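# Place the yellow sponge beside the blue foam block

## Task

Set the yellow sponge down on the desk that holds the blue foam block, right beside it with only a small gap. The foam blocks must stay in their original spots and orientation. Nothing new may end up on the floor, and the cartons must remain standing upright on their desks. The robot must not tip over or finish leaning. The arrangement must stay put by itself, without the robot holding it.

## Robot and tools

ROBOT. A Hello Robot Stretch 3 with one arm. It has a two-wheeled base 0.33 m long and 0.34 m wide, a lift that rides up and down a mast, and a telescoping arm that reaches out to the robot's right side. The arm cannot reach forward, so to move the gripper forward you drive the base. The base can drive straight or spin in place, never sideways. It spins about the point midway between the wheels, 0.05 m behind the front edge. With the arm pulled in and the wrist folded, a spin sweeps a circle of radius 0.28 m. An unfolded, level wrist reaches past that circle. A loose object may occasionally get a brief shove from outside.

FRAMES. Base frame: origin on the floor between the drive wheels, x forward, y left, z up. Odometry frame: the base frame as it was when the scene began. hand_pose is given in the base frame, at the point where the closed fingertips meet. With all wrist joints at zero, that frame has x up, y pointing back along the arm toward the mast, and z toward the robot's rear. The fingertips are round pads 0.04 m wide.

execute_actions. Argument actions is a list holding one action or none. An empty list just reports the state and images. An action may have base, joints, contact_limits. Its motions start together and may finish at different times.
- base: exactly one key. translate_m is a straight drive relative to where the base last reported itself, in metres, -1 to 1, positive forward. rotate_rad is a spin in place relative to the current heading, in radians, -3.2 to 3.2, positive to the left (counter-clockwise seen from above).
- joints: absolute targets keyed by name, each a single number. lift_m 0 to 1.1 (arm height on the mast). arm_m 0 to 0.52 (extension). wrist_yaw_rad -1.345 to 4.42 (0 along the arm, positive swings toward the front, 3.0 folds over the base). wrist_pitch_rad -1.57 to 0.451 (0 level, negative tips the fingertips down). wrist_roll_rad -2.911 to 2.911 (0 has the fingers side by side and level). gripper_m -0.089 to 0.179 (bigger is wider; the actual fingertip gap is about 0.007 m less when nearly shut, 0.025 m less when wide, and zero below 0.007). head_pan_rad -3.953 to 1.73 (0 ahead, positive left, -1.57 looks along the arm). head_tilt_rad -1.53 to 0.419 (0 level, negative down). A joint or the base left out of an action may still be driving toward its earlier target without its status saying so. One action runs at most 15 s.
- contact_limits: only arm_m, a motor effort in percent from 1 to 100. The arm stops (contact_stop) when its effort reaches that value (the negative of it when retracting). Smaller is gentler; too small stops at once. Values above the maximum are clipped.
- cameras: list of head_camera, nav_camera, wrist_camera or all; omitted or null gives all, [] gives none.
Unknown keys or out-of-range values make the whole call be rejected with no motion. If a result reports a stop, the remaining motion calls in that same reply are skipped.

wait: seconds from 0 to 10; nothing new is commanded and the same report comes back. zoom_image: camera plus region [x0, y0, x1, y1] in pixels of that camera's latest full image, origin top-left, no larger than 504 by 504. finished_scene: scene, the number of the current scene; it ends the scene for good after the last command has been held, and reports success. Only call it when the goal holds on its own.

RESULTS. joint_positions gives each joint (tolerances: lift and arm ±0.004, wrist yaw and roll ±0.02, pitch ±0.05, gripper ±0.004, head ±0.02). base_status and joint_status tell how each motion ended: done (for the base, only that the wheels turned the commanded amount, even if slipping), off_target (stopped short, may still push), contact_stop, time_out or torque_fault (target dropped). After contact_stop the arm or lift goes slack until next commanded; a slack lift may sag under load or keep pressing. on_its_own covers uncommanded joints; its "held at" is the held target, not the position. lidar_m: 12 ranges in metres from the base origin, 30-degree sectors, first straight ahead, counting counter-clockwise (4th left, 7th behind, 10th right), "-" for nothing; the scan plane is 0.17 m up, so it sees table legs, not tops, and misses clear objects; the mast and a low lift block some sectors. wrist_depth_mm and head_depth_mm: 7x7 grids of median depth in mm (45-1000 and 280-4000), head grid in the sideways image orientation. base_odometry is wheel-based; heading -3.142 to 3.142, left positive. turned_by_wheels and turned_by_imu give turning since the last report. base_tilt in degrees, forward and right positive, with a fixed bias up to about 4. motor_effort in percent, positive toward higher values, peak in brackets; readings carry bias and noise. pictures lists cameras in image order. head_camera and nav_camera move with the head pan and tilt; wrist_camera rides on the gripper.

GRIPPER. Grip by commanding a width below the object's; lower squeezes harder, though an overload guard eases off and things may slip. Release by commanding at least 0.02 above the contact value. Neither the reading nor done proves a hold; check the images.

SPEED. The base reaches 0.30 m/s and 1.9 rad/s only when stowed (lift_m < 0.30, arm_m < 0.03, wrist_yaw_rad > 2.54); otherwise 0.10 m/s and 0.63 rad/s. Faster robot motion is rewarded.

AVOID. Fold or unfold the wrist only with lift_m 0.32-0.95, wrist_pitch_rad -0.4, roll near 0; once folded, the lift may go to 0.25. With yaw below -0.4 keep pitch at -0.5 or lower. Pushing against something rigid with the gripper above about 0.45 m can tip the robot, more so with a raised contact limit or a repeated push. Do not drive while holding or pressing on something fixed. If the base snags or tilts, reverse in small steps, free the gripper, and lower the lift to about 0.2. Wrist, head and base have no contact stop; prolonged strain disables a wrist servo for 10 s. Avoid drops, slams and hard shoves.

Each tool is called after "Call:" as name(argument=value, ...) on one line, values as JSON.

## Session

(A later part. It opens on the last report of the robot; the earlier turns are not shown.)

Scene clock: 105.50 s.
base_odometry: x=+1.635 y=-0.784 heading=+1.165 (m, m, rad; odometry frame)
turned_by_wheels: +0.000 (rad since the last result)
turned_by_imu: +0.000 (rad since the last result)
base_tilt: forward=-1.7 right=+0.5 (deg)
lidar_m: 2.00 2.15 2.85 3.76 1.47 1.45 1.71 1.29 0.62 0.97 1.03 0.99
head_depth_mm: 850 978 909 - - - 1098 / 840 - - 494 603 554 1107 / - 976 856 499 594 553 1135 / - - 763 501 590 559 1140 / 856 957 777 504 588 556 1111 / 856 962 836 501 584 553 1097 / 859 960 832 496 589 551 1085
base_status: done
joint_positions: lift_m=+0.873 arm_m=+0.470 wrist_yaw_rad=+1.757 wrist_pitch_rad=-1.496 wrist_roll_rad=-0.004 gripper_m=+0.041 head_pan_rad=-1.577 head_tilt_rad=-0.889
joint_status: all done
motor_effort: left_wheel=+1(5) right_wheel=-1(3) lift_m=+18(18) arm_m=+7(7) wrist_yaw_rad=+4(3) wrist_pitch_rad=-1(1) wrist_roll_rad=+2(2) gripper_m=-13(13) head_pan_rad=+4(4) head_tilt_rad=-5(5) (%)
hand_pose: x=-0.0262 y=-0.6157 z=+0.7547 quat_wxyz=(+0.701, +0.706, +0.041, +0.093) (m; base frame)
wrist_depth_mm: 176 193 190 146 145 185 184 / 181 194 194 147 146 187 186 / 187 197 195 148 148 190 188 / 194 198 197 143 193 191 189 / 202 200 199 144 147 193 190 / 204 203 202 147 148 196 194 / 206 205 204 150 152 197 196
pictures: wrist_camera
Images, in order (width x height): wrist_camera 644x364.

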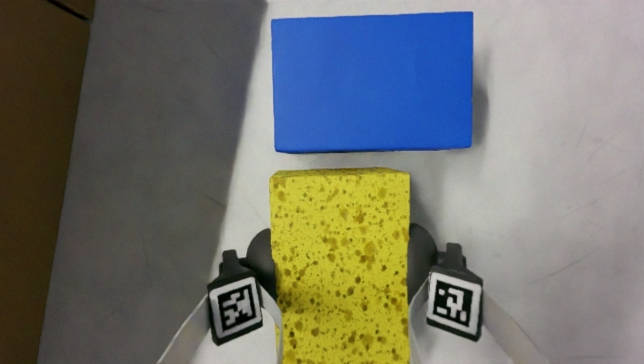

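Gap is about 1 cm. I'll lower a few mm and release.

Call:
execute_actions(actions=[{"joints":{"lift_m":0.868}}], cameras=[])

Call:
execute_actions(actions=[{"joints":{"gripper_m":0.11}}], cameras=["wrist_camera"])

Call:
execute_actions(actions=[{"joints":{"lift_m":0.97}}], cameras=["wrist_camera","head_camera"])

Scene clock: 106.50 s.
base_odometry: x=+1.635 y=-0.784 heading=+1.165 (m, m, rad; odometry frame)
turned_by_wheels: +0.000 (rad since the last result)
turned_by_imu: +0.000 (rad since the last result)
base_tilt: forward=-1.8 right=+0.6 (deg)
lidar_m: 2.01 2.14 2.85 3.73 1.48 1.45 1.71 1.29 0.62 0.97 1.03 0.99
head_depth_mm: 846 982 902 - - - 1103 / 840 - - 496 597 554 1113 / 801 977 857 500 595 554 1138 / - - 761 502 592 560 1139 / 853 956 779 503 588 556 1109 / 858 965 835 500 585 552 1095 / 860 962 831 497 589 551 1086
base_status: not commanded
joint_positions: lift_m=+0.868 arm_m=+0.470 wrist_yaw_rad=+1.757 wrist_pitch_rad=-1.496 wrist_roll_rad=-0.004 gripper_m=+0.041 head_pan_rad=-1.577 head_tilt_rad=-0.889
joint_status: all done
motor_effort: left_wheel=+2(2) right_wheel=-1(1) lift_m=+17(16) arm_m=+6(6) wrist_yaw_rad=+3(3) wrist_pitch_rad=-2(1) wrist_roll_rad=+2(2) gripper_m=-13(14) head_pan_rad=+4(4) head_tilt_rad=-5(5) (%)
hand_pose: x=-0.0262 y=-0.6157 z=+0.7498 quat_wxyz=(+0.701, +0.706, +0.041, +0.093) (m; base frame)
wrist_depth_mm: 176 188 186 141 140 182 180 / 182 190 188 143 141 182 182 / 186 192 191 144 143 184 183 / 194 194 192 144 189 187 186 / 197 197 195 145 146 188 188 / 198 200 197 146 148 191 189 / 202 200 199 148 149 193 191
pictures: none
No camera images: the call's "cameras" was empty. Leave "cameras" out to get every camera's image.

Scene clock: 107.70 s.
base_odometry: x=+1.635 y=-0.784 heading=+1.165 (m, m, rad; odometry frame)
turned_by_wheels: +0.000 (rad since the last result)
turned_by_imu: +0.000 (rad since the last result)
base_tilt: forward=-1.8 right=+0.4 (deg)
lidar_m: 2.00 2.14 2.85 3.75 1.48 1.45 1.71 1.29 0.62 0.97 1.03 0.99
head_depth_mm: 847 980 907 - - - 1100 / 840 - - 496 600 554 1110 / 802 972 853 498 593 554 1143 / - - 772 502 592 559 1138 / 856 955 783 504 588 558 1115 / 857 968 835 501 586 555 1095 / 863 966 829 497 588 551 1085
base_status: not commanded
joint_positions: lift_m=+0.868 arm_m=+0.470 wrist_yaw_rad=+1.757 wrist_pitch_rad=-1.496 wrist_roll_rad=-0.004 gripper_m=+0.110 head_pan_rad=-1.577 head_tilt_rad=-0.889
joint_status: all done
motor_effort: left_wheel=+2(2) right_wheel=-2(2) lift_m=+18(17) arm_m=+6(7) wrist_yaw_rad=+2(1) wrist_pitch_rad=-1(2) wrist_roll_rad=+2(3) gripper_m=+0(99) head_pan_rad=+4(4) head_tilt_rad=-6(5) (%)
hand_pose: x=-0.0261 y=-0.6157 z=+0.7497 quat_wxyz=(+0.701, +0.706, +0.041, +0.093) (m; base frame)
wrist_depth_mm: 177 188 186 142 140 181 180 / 181 190 188 142 141 183 181 / 187 191 190 144 143 184 184 / 193 194 191 147 188 187 186 / 197 196 194 147 189 188 188 / 199 199 195 149 170 - 190 / 202 200 199 151 193 193 191
pictures: wrist_camera
Images, in order (width x height): wrist_camera 644x364.

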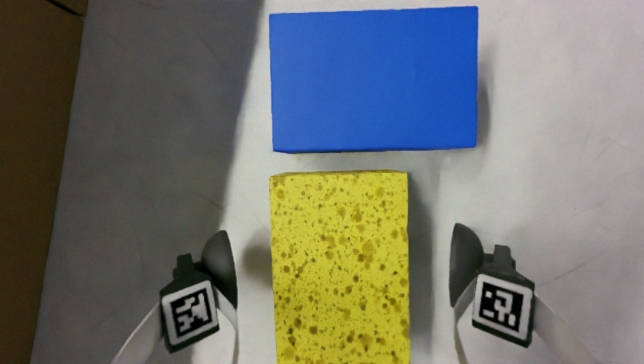

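Scene clock: 109.47 s.
base_odometry: x=+1.635 y=-0.784 heading=+1.165 (m, m, rad; odometry frame)
turned_by_wheels: +0.000 (rad since the last result)
turned_by_imu: +0.000 (rad since the last result)
base_tilt: forward=-1.8 right=+0.7 (deg)
lidar_m: 2.01 2.14 2.85 3.74 1.47 1.45 1.71 1.29 0.62 0.97 1.03 0.99
head_depth_mm: - - 847 731 626 559 1112 / - 981 863 515 609 555 1116 / 850 970 857 499 594 554 1146 / - 982 782 502 591 559 1139 / 839 981 780 504 590 557 1112 / 861 966 834 501 585 555 1093 / 860 957 830 498 588 550 1090
base_status: not commanded
joint_positions: lift_m=+0.970 arm_m=+0.470 wrist_yaw_rad=+1.757 wrist_pitch_rad=-1.496 wrist_roll_rad=-0.004 gripper_m=+0.110 head_pan_rad=-1.577 head_tilt_rad=-0.889
joint_status: all done
motor_effort: left_wheel=+1(2) right_wheel=+0(1) lift_m=+31(32) arm_m=+7(7) wrist_yaw_rad=+3(3) wrist_pitch_rad=-1(2) wrist_roll_rad=+2(2) gripper_m=+0(1) head_pan_rad=+4(4) head_tilt_rad=-5(5) (%)
hand_pose: x=-0.0261 y=-0.6157 z=+0.8511 quat_wxyz=(+0.701, +0.706, +0.041, +0.093) (m; base frame)
wrist_depth_mm: 177 233 286 280 281 277 275 / 181 244 289 245 281 277 278 / 186 260 291 243 243 282 281 / 194 272 294 246 288 287 285 / 202 291 296 247 293 290 288 / 212 295 301 252 294 - 286 / 222 305 305 297 301 298 291
pictures: head_camera (sideways: a quarter turn clockwise sets it upright), wrist_camera
Images, in order (width x height): head_camera 896x504, wrist_camera 644x364.

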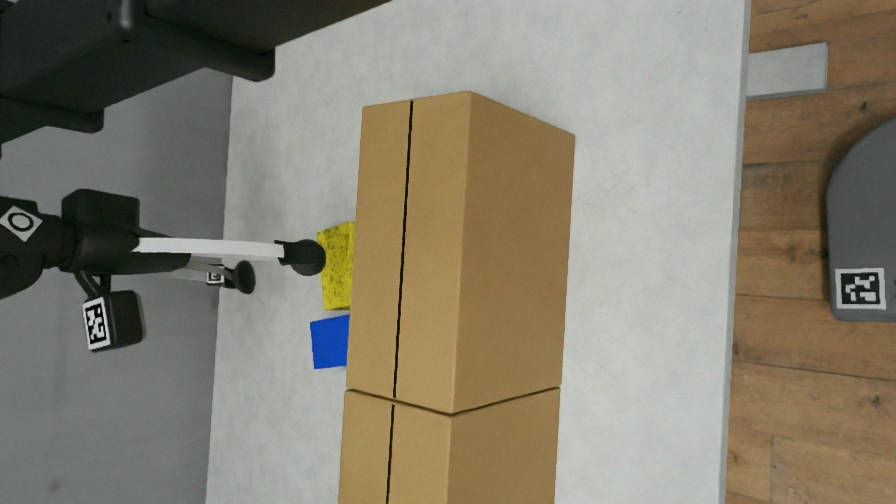

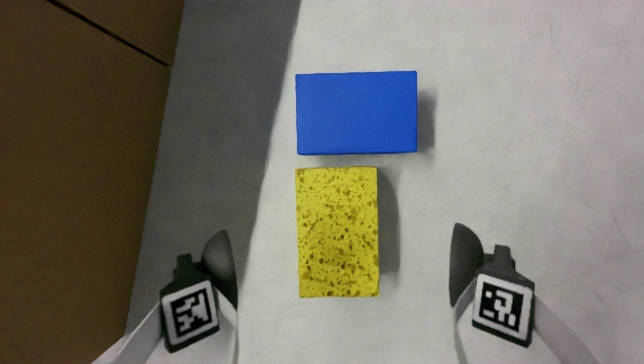

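Call:
finished_scene(scene=1)

The scene is finished: the task was done.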